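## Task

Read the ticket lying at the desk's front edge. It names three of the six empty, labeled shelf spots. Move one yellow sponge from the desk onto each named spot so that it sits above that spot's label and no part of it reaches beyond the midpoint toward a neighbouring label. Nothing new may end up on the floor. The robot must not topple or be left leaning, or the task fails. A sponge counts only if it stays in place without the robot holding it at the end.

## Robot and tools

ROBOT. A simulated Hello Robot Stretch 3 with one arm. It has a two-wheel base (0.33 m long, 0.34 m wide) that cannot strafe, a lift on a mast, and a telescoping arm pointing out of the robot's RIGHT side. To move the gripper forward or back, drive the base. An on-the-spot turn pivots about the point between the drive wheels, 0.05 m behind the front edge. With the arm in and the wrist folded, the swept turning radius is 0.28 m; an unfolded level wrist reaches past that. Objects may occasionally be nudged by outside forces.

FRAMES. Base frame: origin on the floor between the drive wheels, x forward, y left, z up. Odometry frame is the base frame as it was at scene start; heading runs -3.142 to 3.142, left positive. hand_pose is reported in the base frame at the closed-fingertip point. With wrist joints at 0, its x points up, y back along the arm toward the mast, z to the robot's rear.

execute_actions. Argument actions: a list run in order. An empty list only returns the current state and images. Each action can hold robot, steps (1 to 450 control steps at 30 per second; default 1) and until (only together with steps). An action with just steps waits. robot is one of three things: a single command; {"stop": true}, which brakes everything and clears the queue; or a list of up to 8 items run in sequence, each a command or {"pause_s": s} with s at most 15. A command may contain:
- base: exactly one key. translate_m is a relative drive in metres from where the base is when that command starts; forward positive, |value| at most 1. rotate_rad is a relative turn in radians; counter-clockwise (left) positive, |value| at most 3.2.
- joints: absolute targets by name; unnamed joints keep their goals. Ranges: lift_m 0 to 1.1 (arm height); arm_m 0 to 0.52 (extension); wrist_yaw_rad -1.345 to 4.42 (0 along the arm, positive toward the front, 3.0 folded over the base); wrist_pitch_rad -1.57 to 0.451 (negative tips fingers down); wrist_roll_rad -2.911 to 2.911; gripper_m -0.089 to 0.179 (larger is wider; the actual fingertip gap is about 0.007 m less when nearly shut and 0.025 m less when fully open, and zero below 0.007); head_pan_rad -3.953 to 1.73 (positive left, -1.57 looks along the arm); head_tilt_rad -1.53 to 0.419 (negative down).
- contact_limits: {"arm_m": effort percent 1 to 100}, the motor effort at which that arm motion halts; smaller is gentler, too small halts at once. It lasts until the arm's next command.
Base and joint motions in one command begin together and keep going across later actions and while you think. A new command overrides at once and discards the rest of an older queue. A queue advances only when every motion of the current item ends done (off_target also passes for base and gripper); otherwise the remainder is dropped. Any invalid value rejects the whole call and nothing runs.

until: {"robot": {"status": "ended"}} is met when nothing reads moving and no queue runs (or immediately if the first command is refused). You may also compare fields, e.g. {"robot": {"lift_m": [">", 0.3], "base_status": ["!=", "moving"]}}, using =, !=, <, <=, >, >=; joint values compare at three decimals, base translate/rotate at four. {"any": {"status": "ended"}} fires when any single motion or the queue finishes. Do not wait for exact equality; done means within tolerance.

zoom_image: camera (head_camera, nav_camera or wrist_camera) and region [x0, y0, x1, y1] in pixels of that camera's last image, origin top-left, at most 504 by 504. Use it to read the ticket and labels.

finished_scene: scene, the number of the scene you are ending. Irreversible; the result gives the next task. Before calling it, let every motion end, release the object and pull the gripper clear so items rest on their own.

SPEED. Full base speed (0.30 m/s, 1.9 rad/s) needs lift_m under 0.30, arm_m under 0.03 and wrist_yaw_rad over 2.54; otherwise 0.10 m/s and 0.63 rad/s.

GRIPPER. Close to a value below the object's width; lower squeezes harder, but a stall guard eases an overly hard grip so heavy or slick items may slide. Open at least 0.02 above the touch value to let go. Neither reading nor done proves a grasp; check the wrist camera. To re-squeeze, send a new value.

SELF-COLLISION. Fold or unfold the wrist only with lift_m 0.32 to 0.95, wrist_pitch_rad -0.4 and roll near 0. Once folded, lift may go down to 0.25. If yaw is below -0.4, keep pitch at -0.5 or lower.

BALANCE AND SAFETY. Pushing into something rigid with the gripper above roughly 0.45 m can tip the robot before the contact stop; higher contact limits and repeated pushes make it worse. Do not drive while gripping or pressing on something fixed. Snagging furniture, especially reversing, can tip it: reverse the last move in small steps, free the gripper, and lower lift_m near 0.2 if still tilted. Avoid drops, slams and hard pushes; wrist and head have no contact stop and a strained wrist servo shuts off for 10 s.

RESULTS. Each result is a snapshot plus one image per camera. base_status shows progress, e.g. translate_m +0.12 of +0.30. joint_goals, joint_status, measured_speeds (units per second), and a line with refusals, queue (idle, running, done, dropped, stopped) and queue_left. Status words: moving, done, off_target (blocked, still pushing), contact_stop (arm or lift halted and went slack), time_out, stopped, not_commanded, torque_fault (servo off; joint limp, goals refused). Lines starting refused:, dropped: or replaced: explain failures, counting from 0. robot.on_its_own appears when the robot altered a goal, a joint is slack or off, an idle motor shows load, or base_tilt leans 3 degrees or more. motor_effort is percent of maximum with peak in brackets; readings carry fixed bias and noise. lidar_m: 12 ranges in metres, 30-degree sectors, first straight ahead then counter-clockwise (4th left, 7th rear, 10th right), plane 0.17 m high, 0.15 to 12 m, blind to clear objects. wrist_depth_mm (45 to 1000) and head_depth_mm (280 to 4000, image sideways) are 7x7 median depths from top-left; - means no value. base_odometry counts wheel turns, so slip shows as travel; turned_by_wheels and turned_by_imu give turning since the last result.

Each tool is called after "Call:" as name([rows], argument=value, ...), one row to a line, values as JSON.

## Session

Call:
execute_actions([
  {"robot":{"joints":{"head_tilt_rad":-0.5}},"steps":60,"until":{"robot":{"status":"ended"}}},
])

Scene clock: 0.87 s.
robot.base_odometry: x=+0.000 y=+0.000 heading=+0.000 (m, m, rad; robot's odometry frame)
robot.turned_by_wheels: +0.000 (rad since the last result)
robot.turned_by_imu: +0.000 (rad since the last result)
robot.base_tilt: forward=-0.5 right=-0.8 (deg)
robot.lidar_m: 1.87 1.65 1.64 1.93 2.58 2.91 2.43 2.09 2.09 1.34 1.00 1.03
robot.head_depth_mm: 1496 1588 1707 1282 1014 1595 1361 / 1605 1715 1839 1294 1867 1610 1365 / 1715 1863 2016 2109 2124 1654 1368 / 1892 2017 2216 2427 2116 1660 1371 / 1927 2054 2192 2398 2134 1666 1375 / 1774 1886 2001 2163 2157 1678 1374 / 1643 1732 1823 1942 2007 1675 1382
robot.base_status: not_commanded
robot.joint_positions: lift_m=+0.350 arm_m=-0.002 wrist_yaw_rad=+2.848 wrist_pitch_rad=-0.417 wrist_roll_rad=+0.018 gripper_m=+0.037 head_pan_rad=+0.004 head_tilt_rad=-0.493
robot.joint_goals: lift_m=+0.350 arm_m=-0.002 wrist_yaw_rad=+2.848 wrist_pitch_rad=-0.417 wrist_roll_rad=+0.018 gripper_m=+0.037 head_pan_rad=+0.004 head_tilt_rad=-0.500
robot.joint_status: lift_m=not_commanded arm_m=not_commanded wrist_yaw_rad=not_commanded wrist_pitch_rad=not_commanded wrist_roll_rad=not_commanded gripper_m=not_commanded head_pan_rad=not_commanded head_tilt_rad=done
robot.measured_speeds: translate_m=+0.000 rotate_rad=+0.000 lift_m=+0.000 arm_m=+0.000 wrist_yaw_rad=+0.000 wrist_pitch_rad=+0.000 wrist_roll_rad=+0.000 head_pan_rad=+0.000 head_tilt_rad=+0.000
robot: refusals=0 queue=done queue_left=0
robot.motor_effort: left_wheel=-1(1) right_wheel=-1(1) lift_m=+32(32) arm_m=-1(1) wrist_yaw_rad=+0(1) wrist_pitch_rad=+5(5) wrist_roll_rad=+0(0) gripper_m=-1(0) head_pan_rad=+0(0) head_tilt_rad=-3(34) (%)
robot.hand_pose: x=+0.0438 y=+0.0719 z=+0.3625 quat_wxyz=(+0.247, +0.712, +0.042, +0.656) (m; robot's base frame)
robot.wrist_depth_mm: - - - - - - - / - - - - - - - / - - - - - - - / 860 854 853 881 870 875 865 / 693 703 722 720 725 715 710 / 581 - - 581 603 599 603 / 511 491 523 512 503 508 520
pictures: head_camera (sideways: a quarter turn clockwise sets it upright), nav_camera (sideways: a quarter turn counterclockwise sets it upright), wrist_camera
Images, in order (width x height): head_camera 896x504, nav_camera 672x504, wrist_camera 644x364.

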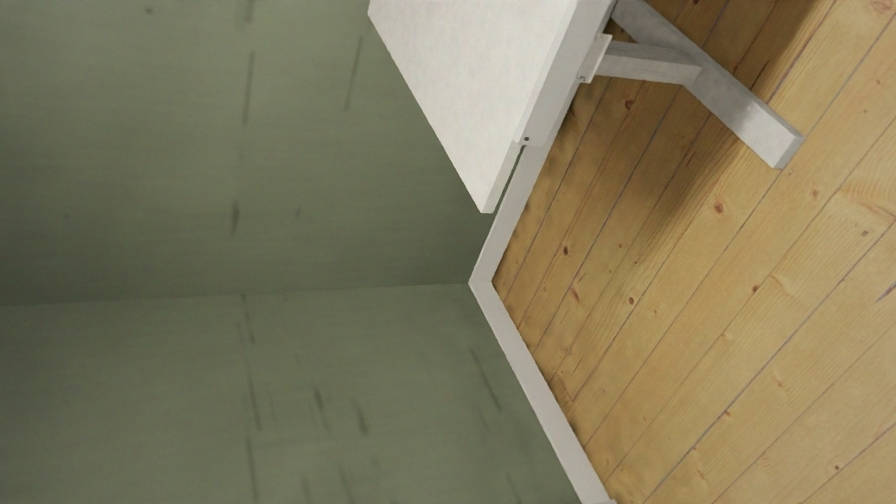

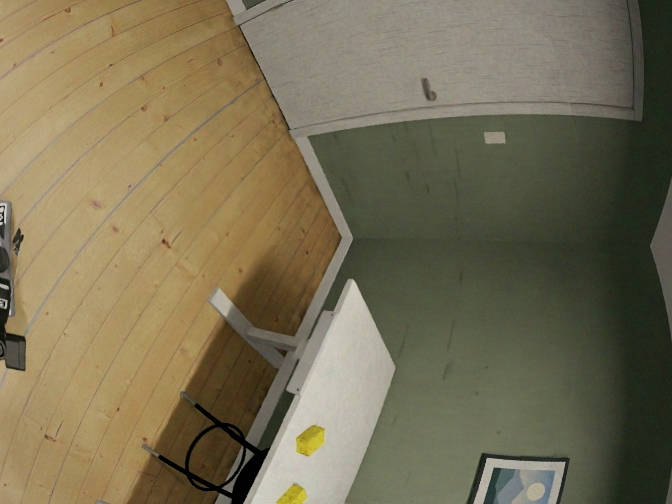

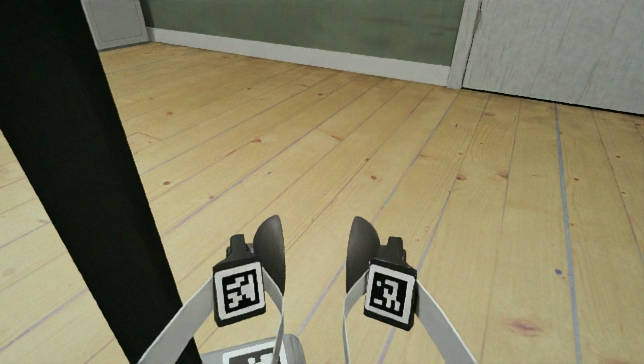

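Call:
execute_actions([
  {"robot":{"joints":{"head_tilt_rad":-0.65,"head_pan_rad":-0.75}},"steps":60,"until":{"robot":{"status":"ended"}}},
])

Scene clock: 3.83 s.
robot.base_odometry: x=+0.000 y=+0.000 heading=+0.000 (m, m, rad; robot's odometry frame)
robot.turned_by_wheels: +0.000 (rad since the last result)
robot.turned_by_imu: +0.001 (rad since the last result)
robot.base_tilt: forward=-0.3 right=-1.0 (deg)
robot.lidar_m: 1.87 1.65 1.65 1.92 2.59 2.90 2.44 2.09 2.09 1.34 1.00 1.03
robot.head_depth_mm: 1397 1539 1357 1032 1763 1456 1235 / 1381 1536 1361 1081 1667 1461 1239 / 1390 1522 1363 1064 1779 1464 1247 / 1390 1530 1384 1082 1696 1472 1247 / 1385 1528 1380 1044 1793 1465 1252 / 1383 1519 1385 1050 1802 1476 1251 / 1378 1523 1394 1006 1636 1477 1258
robot.base_status: not_commanded
robot.joint_positions: lift_m=+0.350 arm_m=-0.002 wrist_yaw_rad=+2.848 wrist_pitch_rad=-0.417 wrist_roll_rad=+0.018 gripper_m=+0.037 head_pan_rad=-0.743 head_tilt_rad=-0.641
robot.joint_goals: lift_m=+0.350 arm_m=-0.002 wrist_yaw_rad=+2.848 wrist_pitch_rad=-0.417 wrist_roll_rad=+0.018 gripper_m=+0.037 head_pan_rad=-0.750 head_tilt_rad=-0.650
robot.joint_status: lift_m=not_commanded arm_m=not_commanded wrist_yaw_rad=not_commanded wrist_pitch_rad=not_commanded wrist_roll_rad=not_commanded gripper_m=not_commanded head_pan_rad=done head_tilt_rad=done
robot.measured_speeds: translate_m=+0.000 rotate_rad=+0.000 lift_m=+0.000 arm_m=+0.000 wrist_yaw_rad=+0.000 wrist_pitch_rad=+0.000 wrist_roll_rad=+0.000 head_pan_rad=+0.000 head_tilt_rad=+0.000
robot: refusals=0 queue=done queue_left=0
robot.motor_effort: left_wheel=-1(1) right_wheel=-1(1) lift_m=+32(32) arm_m=-1(1) wrist_yaw_rad=+0(0) wrist_pitch_rad=+5(5) wrist_roll_rad=+0(0) gripper_m=+0(0) head_pan_rad=-2(29) head_tilt_rad=-5(20) (%)
robot.hand_pose: x=+0.0438 y=+0.0719 z=+0.3625 quat_wxyz=(+0.247, +0.712, +0.042, +0.656) (m; robot's base frame)
robot.wrist_depth_mm: - - - - - - - / - - - - - - - / - - - - - - - / 849 852 866 862 866 868 858 / 686 709 733 717 716 709 721 / 582 - - 599 602 605 598 / 505 492 529 512 500 512 520
pictures: head_camera (sideways: a quarter turn clockwise sets it upright), nav_camera (sideways: a quarter turn counterclockwise sets it upright), wrist_camera
Images, in order (width x height): head_camera 896x504, nav_camera 672x504, wrist_camera 644x364.

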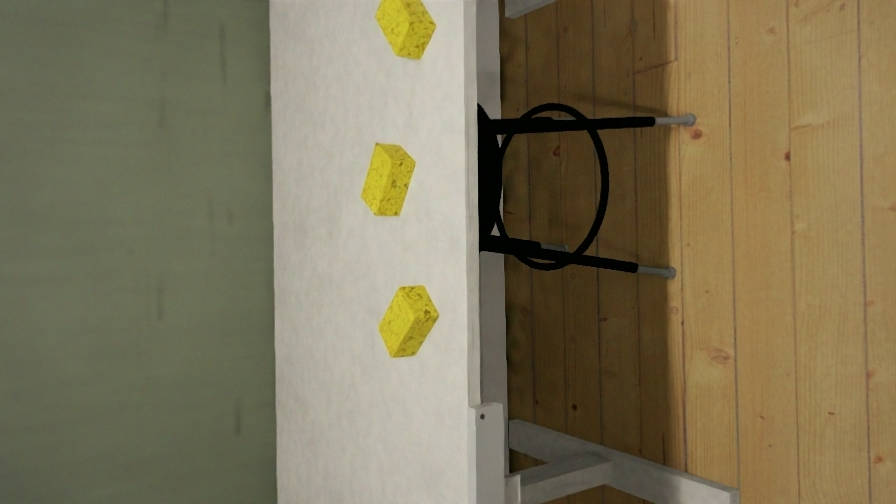

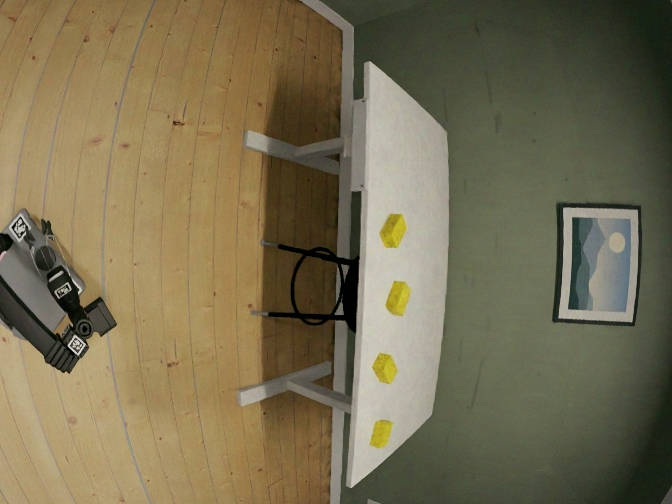

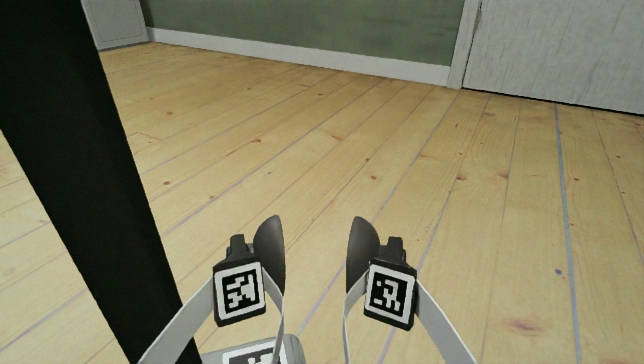

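Call:
execute_actions([
  {"robot":[{"base":{"rotate_rad":0.56},"joints":{"gripper_m":0.17,"head_pan_rad":-1.57,"head_tilt_rad":-0.75,"lift_m":0.40,"wrist_pitch_rad":-0.4,"wrist_roll_rad":0}},{"base":{"translate_m":0.5},"joints":{"wrist_yaw_rad":0.0}},{"base":{"rotate_rad":0.27},"joints":{"wrist_pitch_rad":0.4}},{"joints":{"arm_m":0.2},"contact_limits":{"arm_m":15}}],"steps":450,"until":{"robot":{"status":"ended"}}},
])

Scene clock: 21.43 s.
robot.base_odometry: x=+0.424 y=+0.266 heading=+0.830 (m, m, rad; robot's odometry frame)
robot.turned_by_wheels: +0.830 (rad since the last result)
robot.turned_by_imu: +0.828 (rad since the last result)
robot.base_tilt: forward=-0.4 right=-0.9 (deg)
robot.lidar_m: 1.16 1.24 1.76 2.97 3.16 2.65 2.58 1.56 1.13 1.06 1.59 1.19
robot.head_depth_mm: 1309 1404 1111 959 1569 1370 1190 / 1305 1418 1110 921 1616 1365 1215 / 1297 1420 1121 918 1627 1410 1145 / 1313 1410 1122 931 1586 1375 1167 / 1309 1430 1119 968 1620 1373 1197 / 1302 1466 1653 1857 1628 1381 1196 / 1302 1462 1674 1890 1639 1394 1200
robot.base_status: done (rotate_rad +0.2699 of +0.2700)
robot.joint_positions: lift_m=+0.400 arm_m=+0.200 wrist_yaw_rad=+0.001 wrist_pitch_rad=+0.376 wrist_roll_rad=+0.006 gripper_m=+0.170 head_pan_rad=-1.563 head_tilt_rad=-0.741
robot.joint_goals: lift_m=+0.400 arm_m=+0.200 wrist_yaw_rad=+0.000 wrist_pitch_rad=+0.400 wrist_roll_rad=+0.000 gripper_m=+0.170 head_pan_rad=-1.570 head_tilt_rad=-0.750
robot.joint_status: lift_m=done arm_m=done wrist_yaw_rad=done wrist_pitch_rad=done wrist_roll_rad=done gripper_m=done head_pan_rad=done head_tilt_rad=done
robot.measured_speeds: translate_m=+0.000 rotate_rad=+0.000 lift_m=+0.000 arm_m=+0.000 wrist_yaw_rad=+0.000 wrist_pitch_rad=+0.000 wrist_roll_rad=+0.000 head_pan_rad=+0.000 head_tilt_rad=+0.000
robot: refusals=0 queue=done queue_left=0
robot.motor_effort: left_wheel=-3(7) right_wheel=+1(2) lift_m=+41(43) arm_m=+4(1) wrist_yaw_rad=-2(3) wrist_pitch_rad=+8(9) wrist_roll_rad=-2(3) gripper_m=+0(85) head_pan_rad=-3(27) head_tilt_rad=-4(17) (%)
robot.contact_limits: arm_m 15 (drawing in: default 22, maximum 36; extending or still: default 29, maximum 48)
robot.hand_pose: x=-0.0212 y=-0.5918 z=+0.6099 quat_wxyz=(+0.693, -0.131, -0.696, +0.132) (m; robot's base frame)
robot.wrist_depth_mm: - - - - - - - / - - - - - - - / - - - 290 285 280 274 / - - 402 286 277 275 268 / - - - 631 641 572 572 / - - - - - - - / - - - 982 962 971 941
pictures: head_camera (sideways: a quarter turn clockwise sets it upright), nav_camera (sideways: a quarter turn counterclockwise sets it upright), wrist_camera
Images, in order (width x height): head_camera 896x504, nav_camera 672x504, wrist_camera 644x364.

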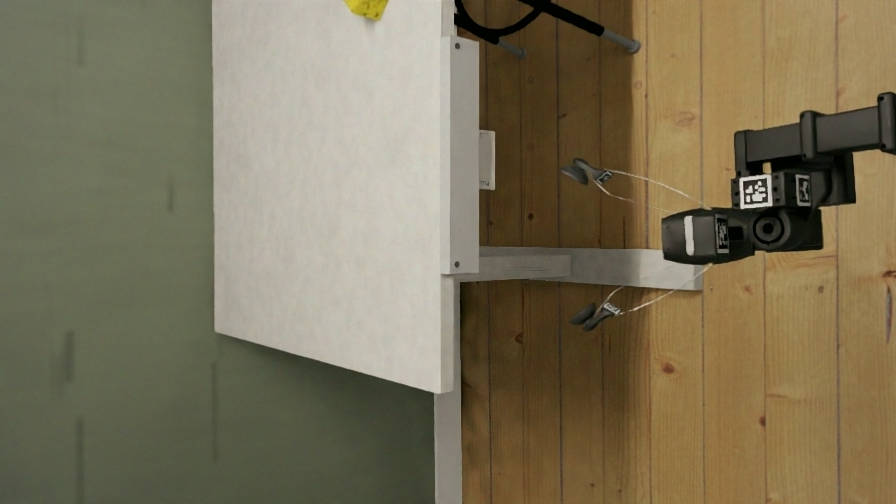

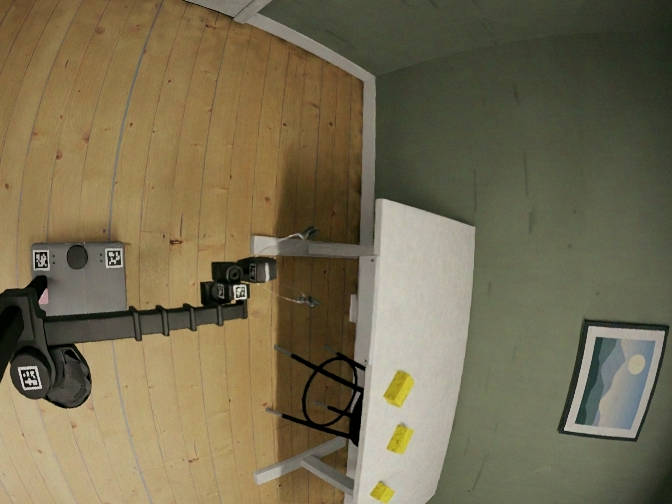

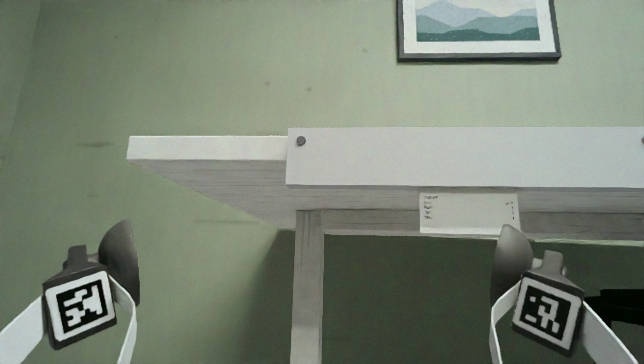

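Call:
execute_actions([
  {"robot":[{"base":{"translate_m":-0.08}},{"joints":{"arm_m":0.36,"lift_m":0.41},"contact_limits":{"arm_m":15}}],"steps":450,"until":{"robot":{"status":"ended"}}},
])

Call:
zoom_image(camera="wrist_camera", region=[220,80,420,250])

Scene clock: 27.87 s.
robot.base_odometry: x=+0.370 y=+0.207 heading=+0.830 (m, m, rad; robot's odometry frame)
robot.turned_by_wheels: +0.000 (rad since the last result)
robot.turned_by_imu: +0.001 (rad since the last result)
robot.base_tilt: forward=-0.5 right=-0.8 (deg)
robot.lidar_m: 1.24 1.33 1.87 2.96 3.13 2.56 2.50 1.50 0.97 1.06 1.58 1.28
robot.head_depth_mm: 1302 1402 1110 933 1578 1375 1186 / 1302 1412 1113 924 1634 1373 1202 / 1299 1414 1116 911 1669 1313 1193 / 1303 1412 1118 933 1668 1349 1196 / 1304 1409 1129 932 1571 1368 1194 / 1305 1463 1175 967 1625 1381 1196 / 1303 1461 1672 1848 1630 1386 1200
robot.base_status: done (translate_m -0.0800 of -0.0800)
robot.joint_positions: lift_m=+0.410 arm_m=+0.360 wrist_yaw_rad=+0.000 wrist_pitch_rad=+0.376 wrist_roll_rad=+0.006 gripper_m=+0.170 head_pan_rad=-1.563 head_tilt_rad=-0.741
robot.joint_goals: lift_m=+0.410 arm_m=+0.360 wrist_yaw_rad=+0.000 wrist_pitch_rad=+0.400 wrist_roll_rad=+0.000 gripper_m=+0.170 head_pan_rad=-1.570 head_tilt_rad=-0.750
robot.joint_status: lift_m=done arm_m=done wrist_yaw_rad=done wrist_pitch_rad=done wrist_roll_rad=done gripper_m=done head_pan_rad=done head_tilt_rad=done
robot.measured_speeds: translate_m=+0.000 rotate_rad=+0.000 lift_m=+0.000 arm_m=+0.000 wrist_yaw_rad=+0.000 wrist_pitch_rad=+0.000 wrist_roll_rad=+0.000 head_pan_rad=+0.000 head_tilt_rad=+0.000
robot: refusals=0 queue=done queue_left=0
robot.motor_effort: left_wheel=-3(6) right_wheel=+1(2) lift_m=+41(42) arm_m=+3(5) wrist_yaw_rad=+0(1) wrist_pitch_rad=+8(8) wrist_roll_rad=-2(3) gripper_m=+0(1) head_pan_rad=-3(2) head_tilt_rad=-5(5) (%)
robot.contact_limits: arm_m 15 (drawing in: default 22, maximum 36; extending or still: default 29, maximum 48)
robot.hand_pose: x=-0.0213 y=-0.7518 z=+0.6200 quat_wxyz=(+0.693, -0.131, -0.696, +0.132) (m; robot's base frame)
robot.wrist_depth_mm: 135 132 129 126 123 121 119 / 129 127 124 121 119 117 115 / 215 139 136 125 123 120 127 / 937 368 354 123 120 118 315 / 929 906 506 875 517 117 434 / 897 894 507 874 854 846 819 / 856 865 832 833 825 823 497
pictures: head_camera (sideways: a quarter turn clockwise sets it upright), nav_camera (sideways: a quarter turn counterclockwise sets it upright), wrist_camera
Images, in order (width x height): head_camera 896x504, nav_camera 672x504, wrist_camera 644x364.

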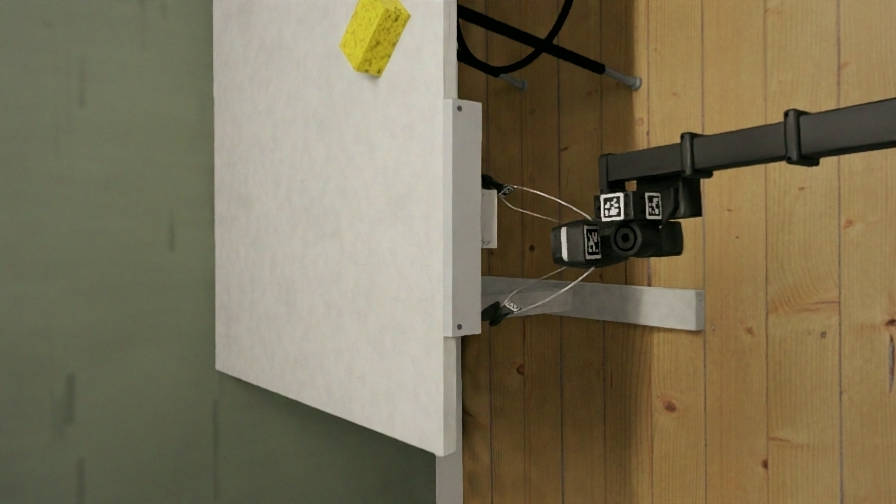

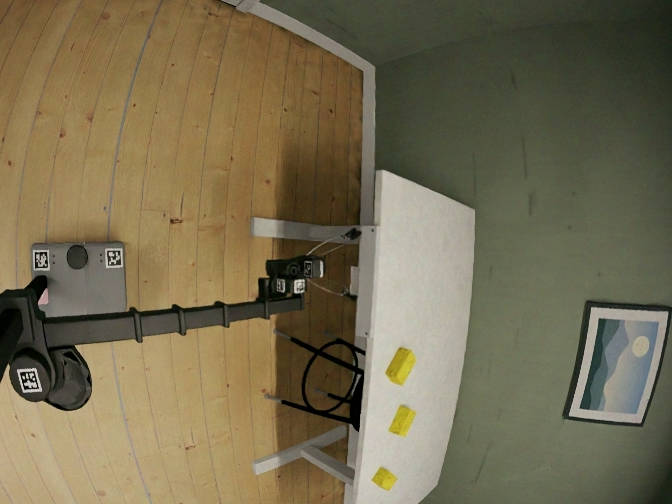

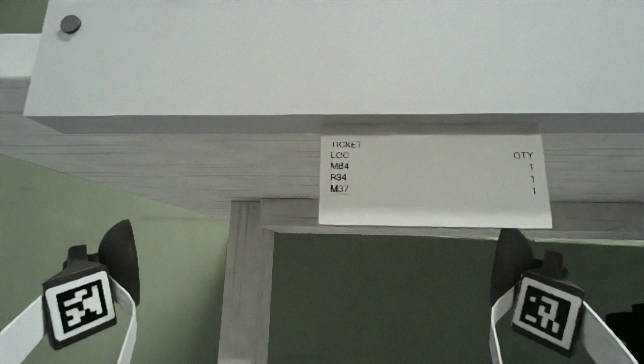

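Region (220, 80, 420, 250) of wrist_camera's 644x364 image, scaled by 2.520; it fills the top 428 rows of this view, and the rest is white.

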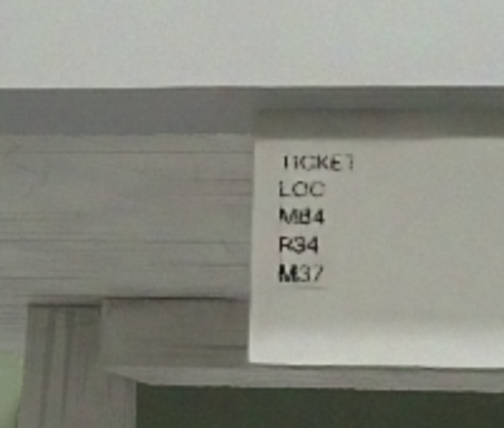

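Call:
execute_actions([
  {"robot":[{"joints":{"arm_m":0.0}},{"base":{"rotate_rad":0.25},"joints":{"lift_m":0.78,"wrist_pitch_rad":-0.4,"head_pan_rad":-1.57,"head_tilt_rad":-0.7,"gripper_m":0.13}},{"base":{"translate_m":-0.49},"joints":{"wrist_yaw_rad":0.7}},{"base":{"rotate_rad":-0.25}},{"joints":{"arm_m":0.3,"lift_m":0.76}}],"steps":450,"until":{"robot":{"status":"ended"}}},
  {"steps":200,"until":{"robot":{"status":"ended"}}},
])

Scene clock: 51.90 s.
robot.base_odometry: x=+0.139 y=-0.226 heading=+0.830 (m, m, rad; robot's odometry frame)
robot.turned_by_wheels: +0.000 (rad since the last result)
robot.turned_by_imu: +0.000 (rad since the last result)
robot.base_tilt: forward=-0.5 right=-0.8 (deg)
robot.lidar_m: 1.72 1.82 2.55 3.13 2.78 2.09 2.03 1.87 0.74 0.77 1.09 1.75
robot.head_depth_mm: 1177 1311 1189 908 799 - - / 1174 1306 1194 974 1134 1345 1205 / 1173 1304 1196 - 1584 1371 1210 / 1169 1304 1204 964 1599 1373 1215 / 1174 1303 1203 981 1561 1377 1215 / 1167 1299 1207 861 1605 1406 1222 / 1166 1304 1217 921 1526 1416 1214
robot.base_status: done (rotate_rad -0.2499 of -0.2500)
robot.joint_positions: lift_m=+0.760 arm_m=+0.300 wrist_yaw_rad=+0.699 wrist_pitch_rad=-0.414 wrist_roll_rad=+0.006 gripper_m=+0.130 head_pan_rad=-1.563 head_tilt_rad=-0.705
robot.joint_goals: lift_m=+0.760 arm_m=+0.300 wrist_yaw_rad=+0.700 wrist_pitch_rad=-0.400 wrist_roll_rad=+0.000 gripper_m=+0.130 head_pan_rad=-1.570 head_tilt_rad=-0.700
robot.joint_status: lift_m=done arm_m=done wrist_yaw_rad=done wrist_pitch_rad=done wrist_roll_rad=done gripper_m=done head_pan_rad=done head_tilt_rad=done
robot.measured_speeds: translate_m=+0.000 rotate_rad=+0.000 lift_m=+0.000 arm_m=+0.000 wrist_yaw_rad=+0.000 wrist_pitch_rad=+0.000 wrist_roll_rad=+0.000 head_pan_rad=+0.000 head_tilt_rad=+0.000
robot: refusals=0 queue=done queue_left=0
robot.motor_effort: left_wheel=+1(8) right_wheel=-3(4) lift_m=+21(43) arm_m=+4(2) wrist_yaw_rad=+1(1) wrist_pitch_rad=+5(8) wrist_roll_rad=-2(2) gripper_m=+0(85) head_pan_rad=-2(4) head_tilt_rad=+2(9) (%)
robot.hand_pose: x=+0.1232 y=-0.6168 z=+0.7739 quat_wxyz=(+0.699, +0.374, -0.602, +0.099) (m; robot's base frame)
robot.wrist_depth_mm: - - - - 826 709 612 / - 589 596 608 624 633 607 / 459 405 417 421 425 433 434 / - 311 316 292 296 327 331 / - 266 254 239 202 272 264 / - - 215 212 211 228 222 / 906 890 194 186 187 183 191
pictures: head_camera (sideways: a quarter turn clockwise sets it upright), nav_camera (sideways: a quarter turn counterclockwise sets it upright), wrist_camera
Images, in order (width x height): head_camera 896x504, nav_camera 672x504, wrist_camera 644x364.

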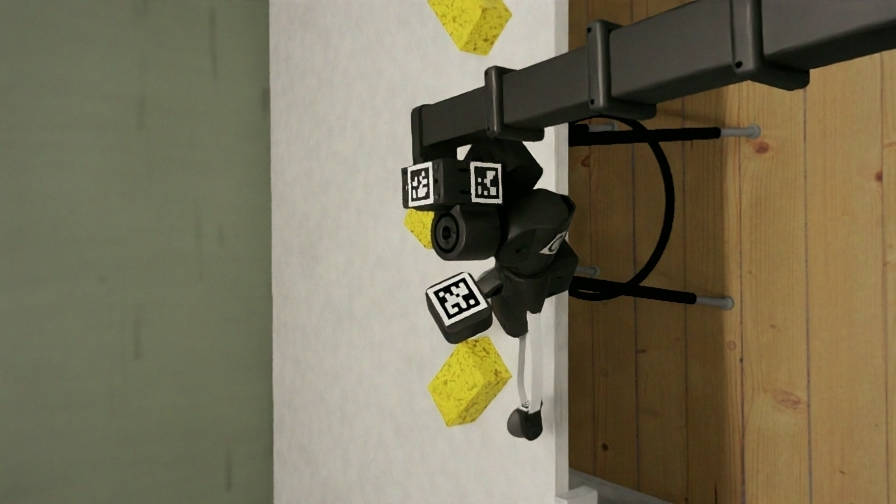

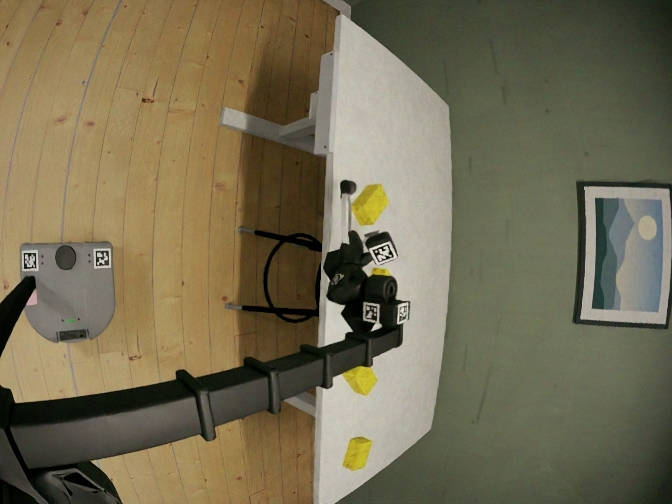

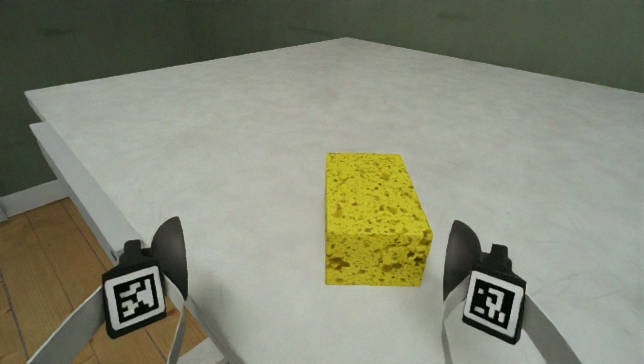

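Call:
execute_actions([
  {"robot":[{"joints":{"lift_m":0.73}},{"joints":{"arm_m":0.385},"base":{"translate_m":0.03}},{"joints":{"gripper_m":0.03}},{"pause_s":0.5},{"joints":{"lift_m":0.80}}],"steps":450,"until":{"robot":{"status":"ended"}}},
])

Scene clock: 60.73 s.
robot.base_odometry: x=+0.159 y=-0.203 heading=+0.830 (m, m, rad; robot's odometry frame)
robot.turned_by_wheels: +0.000 (rad since the last result)
robot.turned_by_imu: +0.002 (rad since the last result)
robot.base_tilt: forward=-0.4 right=-0.8 (deg)
robot.lidar_m: 1.68 1.79 2.52 3.12 2.81 2.12 2.06 1.87 0.75 0.77 1.07 1.72
robot.head_depth_mm: 1176 1305 1188 924 - - 1184 / 1171 1306 1242 - 1222 1370 1213 / 1171 1306 1316 853 1540 1363 1210 / 1177 1307 1261 852 1177 1374 1206 / 1173 1306 1264 860 1561 1420 1213 / 1168 1306 1210 858 1555 1406 1218 / 1165 1305 1217 919 811 1406 1219
robot.base_status: done (translate_m +0.0300 of +0.0300)
robot.joint_positions: lift_m=+0.800 arm_m=+0.385 wrist_yaw_rad=+0.699 wrist_pitch_rad=-0.415 wrist_roll_rad=+0.006 gripper_m=+0.040 head_pan_rad=-1.563 head_tilt_rad=-0.705
robot.joint_goals: lift_m=+0.800 arm_m=+0.385 wrist_yaw_rad=+0.700 wrist_pitch_rad=-0.400 wrist_roll_rad=+0.000 gripper_m=+0.039 head_pan_rad=-1.570 head_tilt_rad=-0.700
robot.joint_status: lift_m=done arm_m=done wrist_yaw_rad=done wrist_pitch_rad=done wrist_roll_rad=done gripper_m=done head_pan_rad=done head_tilt_rad=done
robot.measured_speeds: translate_m=+0.000 rotate_rad=+0.000 lift_m=+0.000 arm_m=+0.000 wrist_yaw_rad=+0.000 wrist_pitch_rad=+0.000 wrist_roll_rad=+0.000 head_pan_rad=+0.000 head_tilt_rad=+0.000
robot: refusals=0 queue=done queue_left=0
robot.on_its_own: gripper_m is held at +0.039, not at your +0.030, by its stall guard, which is still easing
robot.motor_effort: left_wheel=+1(7) right_wheel=-3(4) lift_m=+41(43) arm_m=+3(6) wrist_yaw_rad=+1(0) wrist_pitch_rad=+5(5) wrist_roll_rad=-3(2) gripper_m=-10(97) head_pan_rad=-1(3) head_tilt_rad=+2(3) (%)
robot.hand_pose: x=+0.1231 y=-0.7017 z=+0.8129 quat_wxyz=(+0.699, +0.374, -0.602, +0.099) (m; robot's base frame)
robot.wrist_depth_mm: - - - 927 747 639 544 / - - - 727 746 652 576 / 487 492 507 503 517 521 536 / 377 382 382 186 393 397 396 / 306 309 302 149 323 321 321 / 260 260 123 123 124 267 269 / 223 223 128 119 219 230 232
pictures: head_camera (sideways: a quarter turn clockwise sets it upright), nav_camera (sideways: a quarter turn counterclockwise sets it upright), wrist_camera
Images, in order (width x height): head_camera 896x504, nav_camera 672x504, wrist_camera 644x364.

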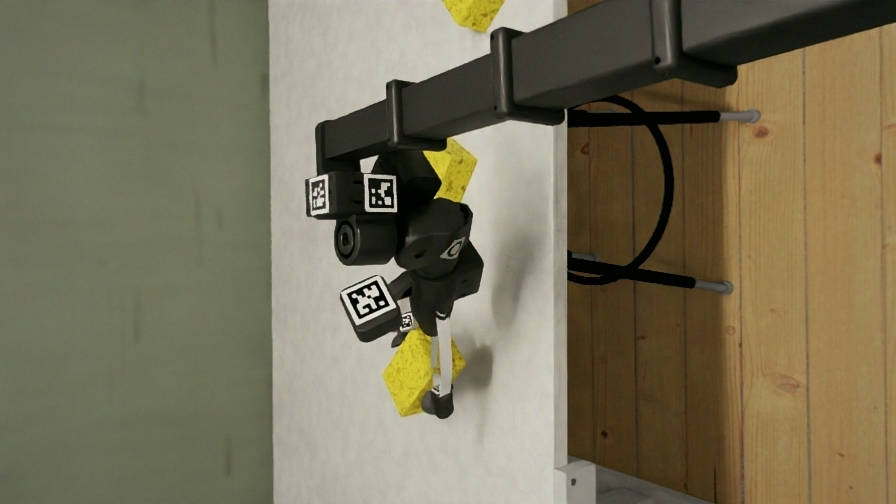

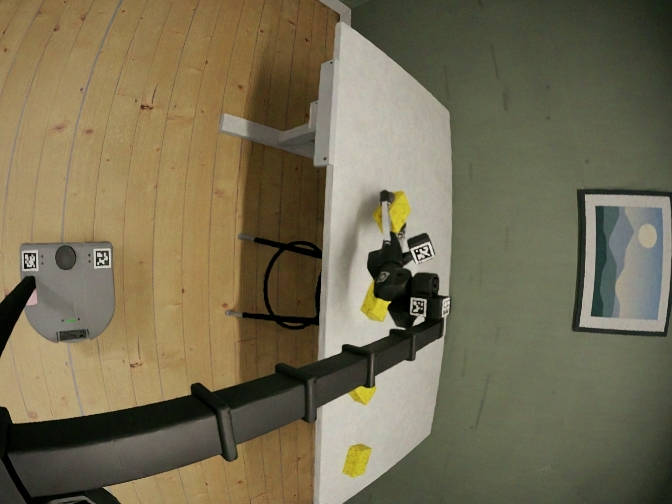

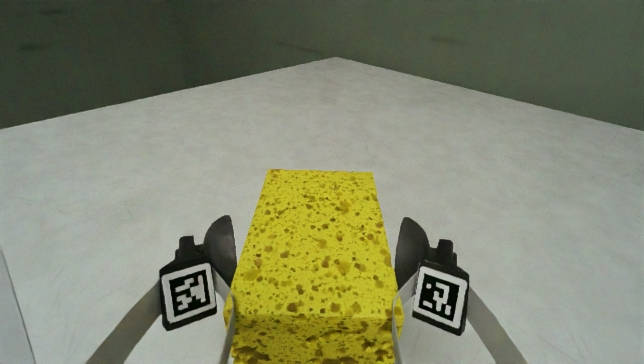

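Call:
execute_actions([
  {"robot":[{"joints":{"arm_m":0.0,"wrist_yaw_rad":0,"gripper_m":0.036}},{"base":{"rotate_rad":1.571},"joints":{"head_pan_rad":0,"head_tilt_rad":-0.35}},{"base":{"translate_m":1.0},"joints":{"lift_m":0.56,"wrist_pitch_rad":-0.25}},{"base":{"translate_m":0.3}}],"steps":450,"until":{"robot":{"status":"ended"}}},
  {"steps":450,"until":{"robot":{"status":"ended"}}},
])

Scene clock: 87.53 s.
robot.base_odometry: x=-0.800 y=+0.674 heading=+2.401 (m, m, rad; robot's odometry frame)
robot.turned_by_wheels: +1.571 (rad since the last result)
robot.turned_by_imu: +1.570 (rad since the last result)
robot.base_tilt: forward=-0.5 right=-0.8 (deg)
robot.lidar_m: 1.84 2.17 2.05 2.00 2.12 2.28 2.02 2.37 1.80 1.76 1.80 2.00
robot.head_depth_mm: 1797 1895 1972 2091 2235 1910 1503 / 1783 1886 1984 2071 2236 1913 1524 / 1820 1916 2055 2153 2306 1921 1533 / 1818 1916 2032 2176 2285 1928 1530 / 1814 1930 2030 2168 2269 1935 1538 / 1817 1921 2038 2160 2291 1949 1535 / 1825 1935 2004 2103 2228 1953 1544
robot.base_status: done (translate_m +0.3000 of +0.3000)
robot.joint_positions: lift_m=+0.560 arm_m=+0.000 wrist_yaw_rad=+0.001 wrist_pitch_rad=-0.276 wrist_roll_rad=+0.005 gripper_m=+0.040 head_pan_rad=-0.007 head_tilt_rad=-0.359
robot.joint_goals: lift_m=+0.560 arm_m=+0.000 wrist_yaw_rad=+0.000 wrist_pitch_rad=-0.250 wrist_roll_rad=+0.000 gripper_m=+0.039 head_pan_rad=+0.000 head_tilt_rad=-0.350
robot.joint_status: lift_m=done arm_m=done wrist_yaw_rad=done wrist_pitch_rad=done wrist_roll_rad=done gripper_m=done head_pan_rad=done head_tilt_rad=done
robot.measured_speeds: translate_m=+0.000 rotate_rad=+0.000 lift_m=+0.000 arm_m=+0.000 wrist_yaw_rad=+0.000 wrist_pitch_rad=+0.000 wrist_roll_rad=+0.000 head_pan_rad=+0.000 head_tilt_rad=+0.000
robot: refusals=0 queue=done queue_left=0
robot.motor_effort: left_wheel=-3(7) right_wheel=+1(3) lift_m=+22(40) arm_m=-4(5) wrist_yaw_rad=-1(2) wrist_pitch_rad=+9(10) wrist_roll_rad=-2(2) gripper_m=-20(42) head_pan_rad=+2(31) head_tilt_rad=+5(31) (%)
robot.hand_pose: x=-0.0214 y=-0.3853 z=+0.6060 quat_wxyz=(+0.699, +0.098, -0.702, -0.098) (m; robot's base frame)
robot.wrist_depth_mm: - - - - - - - / - - - - - - - / - - - - - - - / - - - 186 - - - / - - - 149 - - - / 972 948 123 124 124 - - / 808 803 128 119 793 855 850
pictures: head_camera (sideways: a quarter turn clockwise sets it upright), nav_camera (sideways: a quarter turn counterclockwise sets it upright), wrist_camera
Images, in order (width x height): head_camera 896x504, nav_camera 672x504, wrist_camera 644x364.

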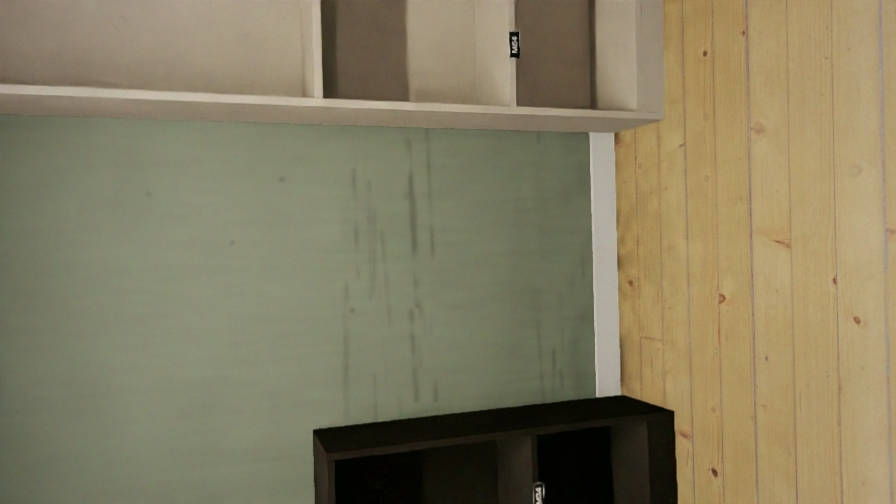

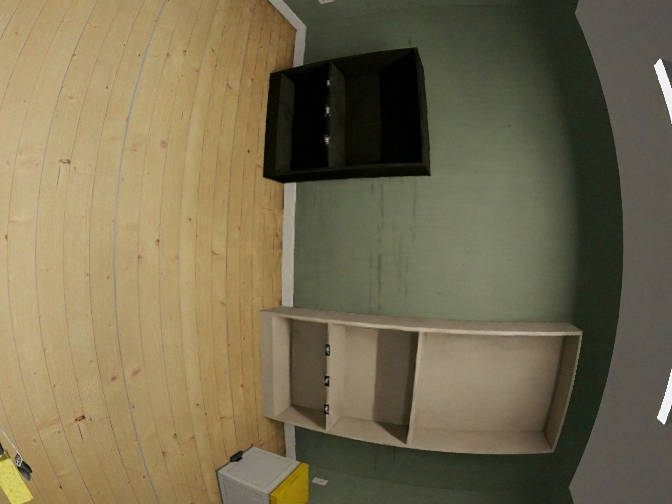

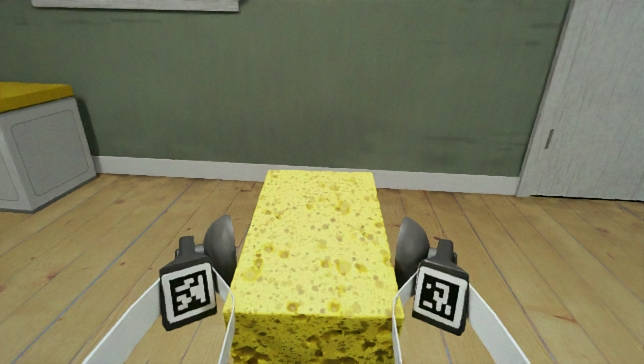

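Look at both label sets.

Call:
execute_actions([
  {"robot":{"joints":{"head_pan_rad":-0.4,"head_tilt_rad":-0.4}},"steps":60,"until":{"robot":{"status":"ended"}}},
])

Call:
zoom_image(camera="head_camera", region=[400,100,600,420])

Call:
execute_actions([
  {"robot":{"joints":{"head_pan_rad":0.5,"head_tilt_rad":-0.4}},"steps":60,"until":{"robot":{"status":"ended"}}},
])

Call:
zoom_image(camera="head_camera", region=[400,100,600,420])

Scene clock: 90.77 s.
robot.base_odometry: x=-0.800 y=+0.674 heading=+2.401 (m, m, rad; robot's odometry frame)
robot.turned_by_wheels: +0.000 (rad since the last result)
robot.turned_by_imu: +0.001 (rad since the last result)
robot.base_tilt: forward=-0.5 right=-0.9 (deg)
robot.lidar_m: 1.84 2.16 2.05 2.00 2.12 2.28 2.02 2.35 1.80 1.76 1.80 2.00
robot.head_depth_mm: 2213 2360 2488 2662 2159 1828 1471 / 1926 2058 2391 2569 2331 1824 1471 / 2002 2110 2253 2366 2329 1847 1487 / 1944 2037 2169 2265 2296 1848 1484 / 1856 1955 2090 2192 2157 1849 1483 / 1774 1881 2004 2130 2282 1865 1483 / 1748 1840 1956 2068 2198 1862 1495
robot.base_status: done (translate_m +0.3000 of +0.3000)
robot.joint_positions: lift_m=+0.560 arm_m=+0.000 wrist_yaw_rad=+0.001 wrist_pitch_rad=-0.276 wrist_roll_rad=+0.005 gripper_m=+0.040 head_pan_rad=-0.393 head_tilt_rad=-0.395
robot.joint_goals: lift_m=+0.560 arm_m=+0.000 wrist_yaw_rad=+0.000 wrist_pitch_rad=-0.250 wrist_roll_rad=+0.000 gripper_m=+0.039 head_pan_rad=-0.400 head_tilt_rad=-0.400
robot.joint_status: lift_m=done arm_m=done wrist_yaw_rad=done wrist_pitch_rad=done wrist_roll_rad=done gripper_m=done head_pan_rad=done head_tilt_rad=done
robot.measured_speeds: translate_m=+0.000 rotate_rad=+0.000 lift_m=+0.000 arm_m=+0.000 wrist_yaw_rad=+0.000 wrist_pitch_rad=+0.000 wrist_roll_rad=+0.000 head_pan_rad=+0.000 head_tilt_rad=+0.000
robot: refusals=0 queue=done queue_left=0
robot.motor_effort: left_wheel=-3(3) right_wheel=+1(1) lift_m=+21(22) arm_m=-5(4) wrist_yaw_rad=-1(1) wrist_pitch_rad=+9(9) wrist_roll_rad=-2(2) gripper_m=-20(19) head_pan_rad=-1(20) head_tilt_rad=-3(8) (%)
robot.hand_pose: x=-0.0214 y=-0.3853 z=+0.6060 quat_wxyz=(+0.699, +0.098, -0.702, -0.098) (m; robot's base frame)
robot.wrist_depth_mm: - - - - - - - / - - - - - - - / - - - - - - - / - - - 186 - - - / - - - 149 - - - / 953 967 123 124 124 - - / 795 804 128 119 780 835 857
pictures: head_camera (sideways: a quarter turn clockwise sets it upright), nav_camera (sideways: a quarter turn counterclockwise sets it upright), wrist_camera
Images, in order (width x height): head_camera 896x504, nav_camera 672x504, wrist_camera 644x364.

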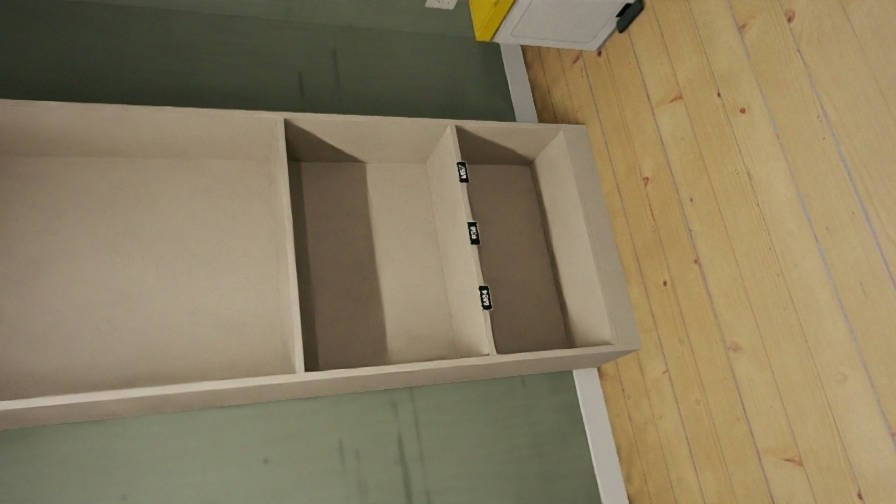

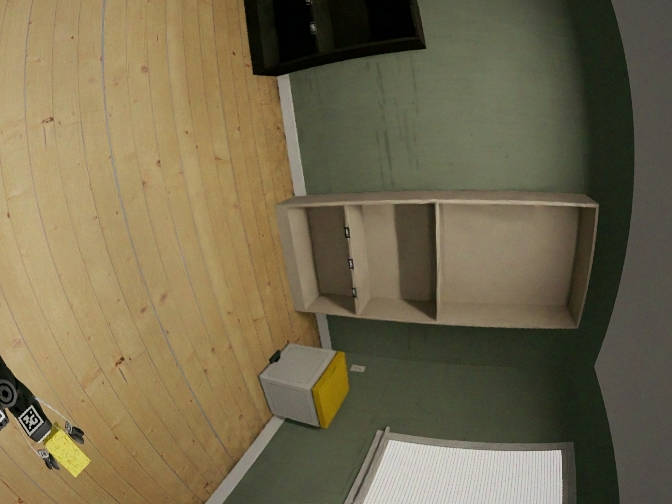

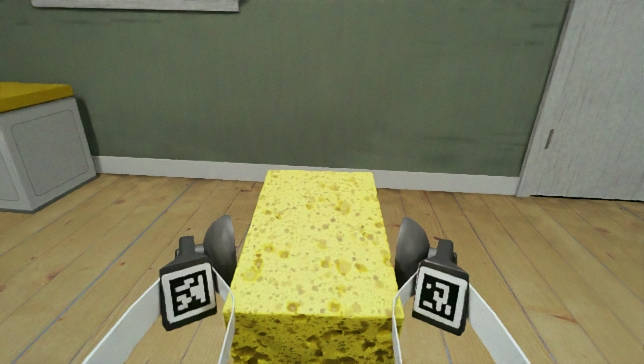

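Region (400, 100, 600, 420) of head_camera's 896x504 image, scaled by 1.575, with more detail than that image has; it fills the left 315 columns of this view, and the rest is white.

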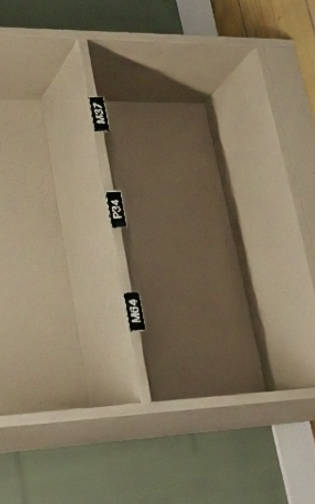

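Scene clock: 91.80 s.
robot.base_odometry: x=-0.800 y=+0.674 heading=+2.401 (m, m, rad; robot's odometry frame)
robot.turned_by_wheels: +0.000 (rad since the last result)
robot.turned_by_imu: +0.000 (rad since the last result)
robot.base_tilt: forward=-0.5 right=-0.9 (deg)
robot.lidar_m: 1.84 2.16 2.05 2.00 2.11 2.27 2.03 2.36 1.80 1.76 1.80 2.00
robot.head_depth_mm: 1783 1897 2003 2129 2228 1824 1462 / 1874 1946 2050 2134 2225 1831 1469 / 1957 2087 2179 2264 2255 1844 1474 / 2065 2197 2280 2407 2355 1837 1482 / 2174 2321 2336 2459 2396 1860 1485 / 2304 2472 2642 2902 2490 1861 1494 / 2391 2518 2609 2684 2481 1870 1490
robot.base_status: done (translate_m +0.3000 of +0.3000)
robot.joint_positions: lift_m=+0.560 arm_m=+0.000 wrist_yaw_rad=+0.001 wrist_pitch_rad=-0.276 wrist_roll_rad=+0.005 gripper_m=+0.040 head_pan_rad=+0.493 head_tilt_rad=-0.395
robot.joint_goals: lift_m=+0.560 arm_m=+0.000 wrist_yaw_rad=+0.000 wrist_pitch_rad=-0.250 wrist_roll_rad=+0.000 gripper_m=+0.039 head_pan_rad=+0.500 head_tilt_rad=-0.400
robot.joint_status: lift_m=done arm_m=done wrist_yaw_rad=done wrist_pitch_rad=done wrist_roll_rad=done gripper_m=done head_pan_rad=done head_tilt_rad=done
robot.measured_speeds: translate_m=+0.000 rotate_rad=+0.000 lift_m=+0.000 arm_m=+0.000 wrist_yaw_rad=+0.000 wrist_pitch_rad=+0.000 wrist_roll_rad=+0.000 head_pan_rad=+0.000 head_tilt_rad=+0.000
robot: refusals=0 queue=done queue_left=0
robot.motor_effort: left_wheel=-3(3) right_wheel=+1(1) lift_m=+22(21) arm_m=-4(4) wrist_yaw_rad=-1(1) wrist_pitch_rad=+9(9) wrist_roll_rad=-3(2) gripper_m=-19(20) head_pan_rad=+2(28) head_tilt_rad=-3(4) (%)
robot.hand_pose: x=-0.0214 y=-0.3853 z=+0.6060 quat_wxyz=(+0.699, +0.098, -0.702, -0.098) (m; robot's base frame)
robot.wrist_depth_mm: - - - - - - - / - - - - - - - / - - - - - - - / - - - 187 - - - / - - - 149 - - - / 958 973 123 124 124 - - / 811 806 128 119 781 843 854
pictures: head_camera (sideways: a quarter turn clockwise sets it upright), nav_camera (sideways: a quarter turn counterclockwise sets it upright), wrist_camera
Images, in order (width x height): head_camera 896x504, nav_camera 672x504, wrist_camera 644x364.

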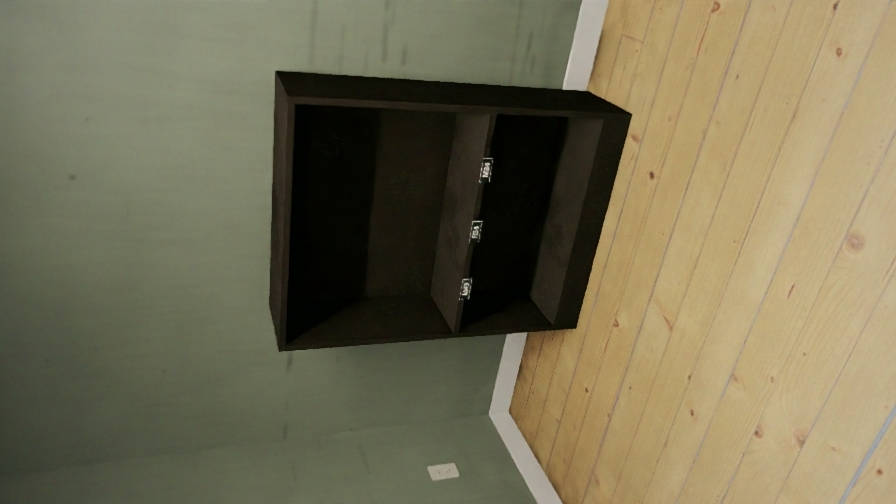

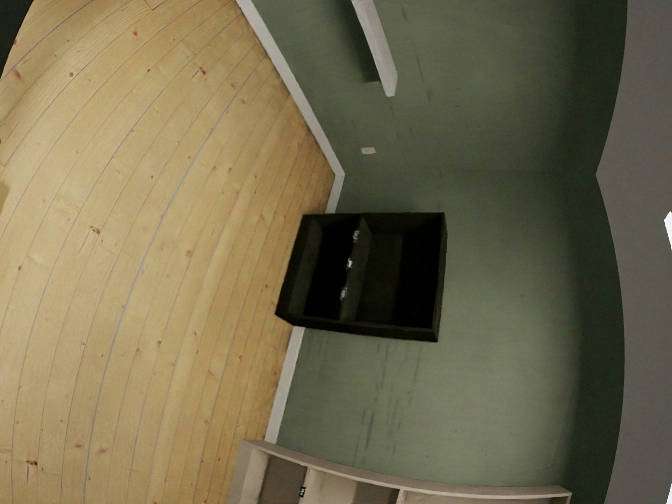

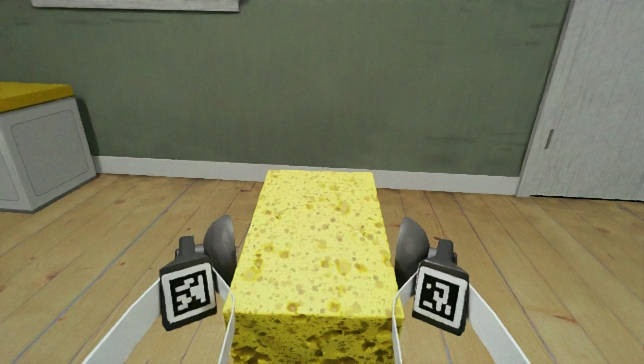

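Region (400, 100, 600, 420) of head_camera's 896x504 image, scaled by 1.575, with more detail than that image has; it fills the left 315 columns of this view, and the rest is white.

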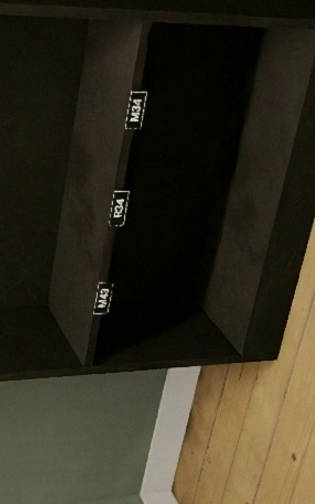

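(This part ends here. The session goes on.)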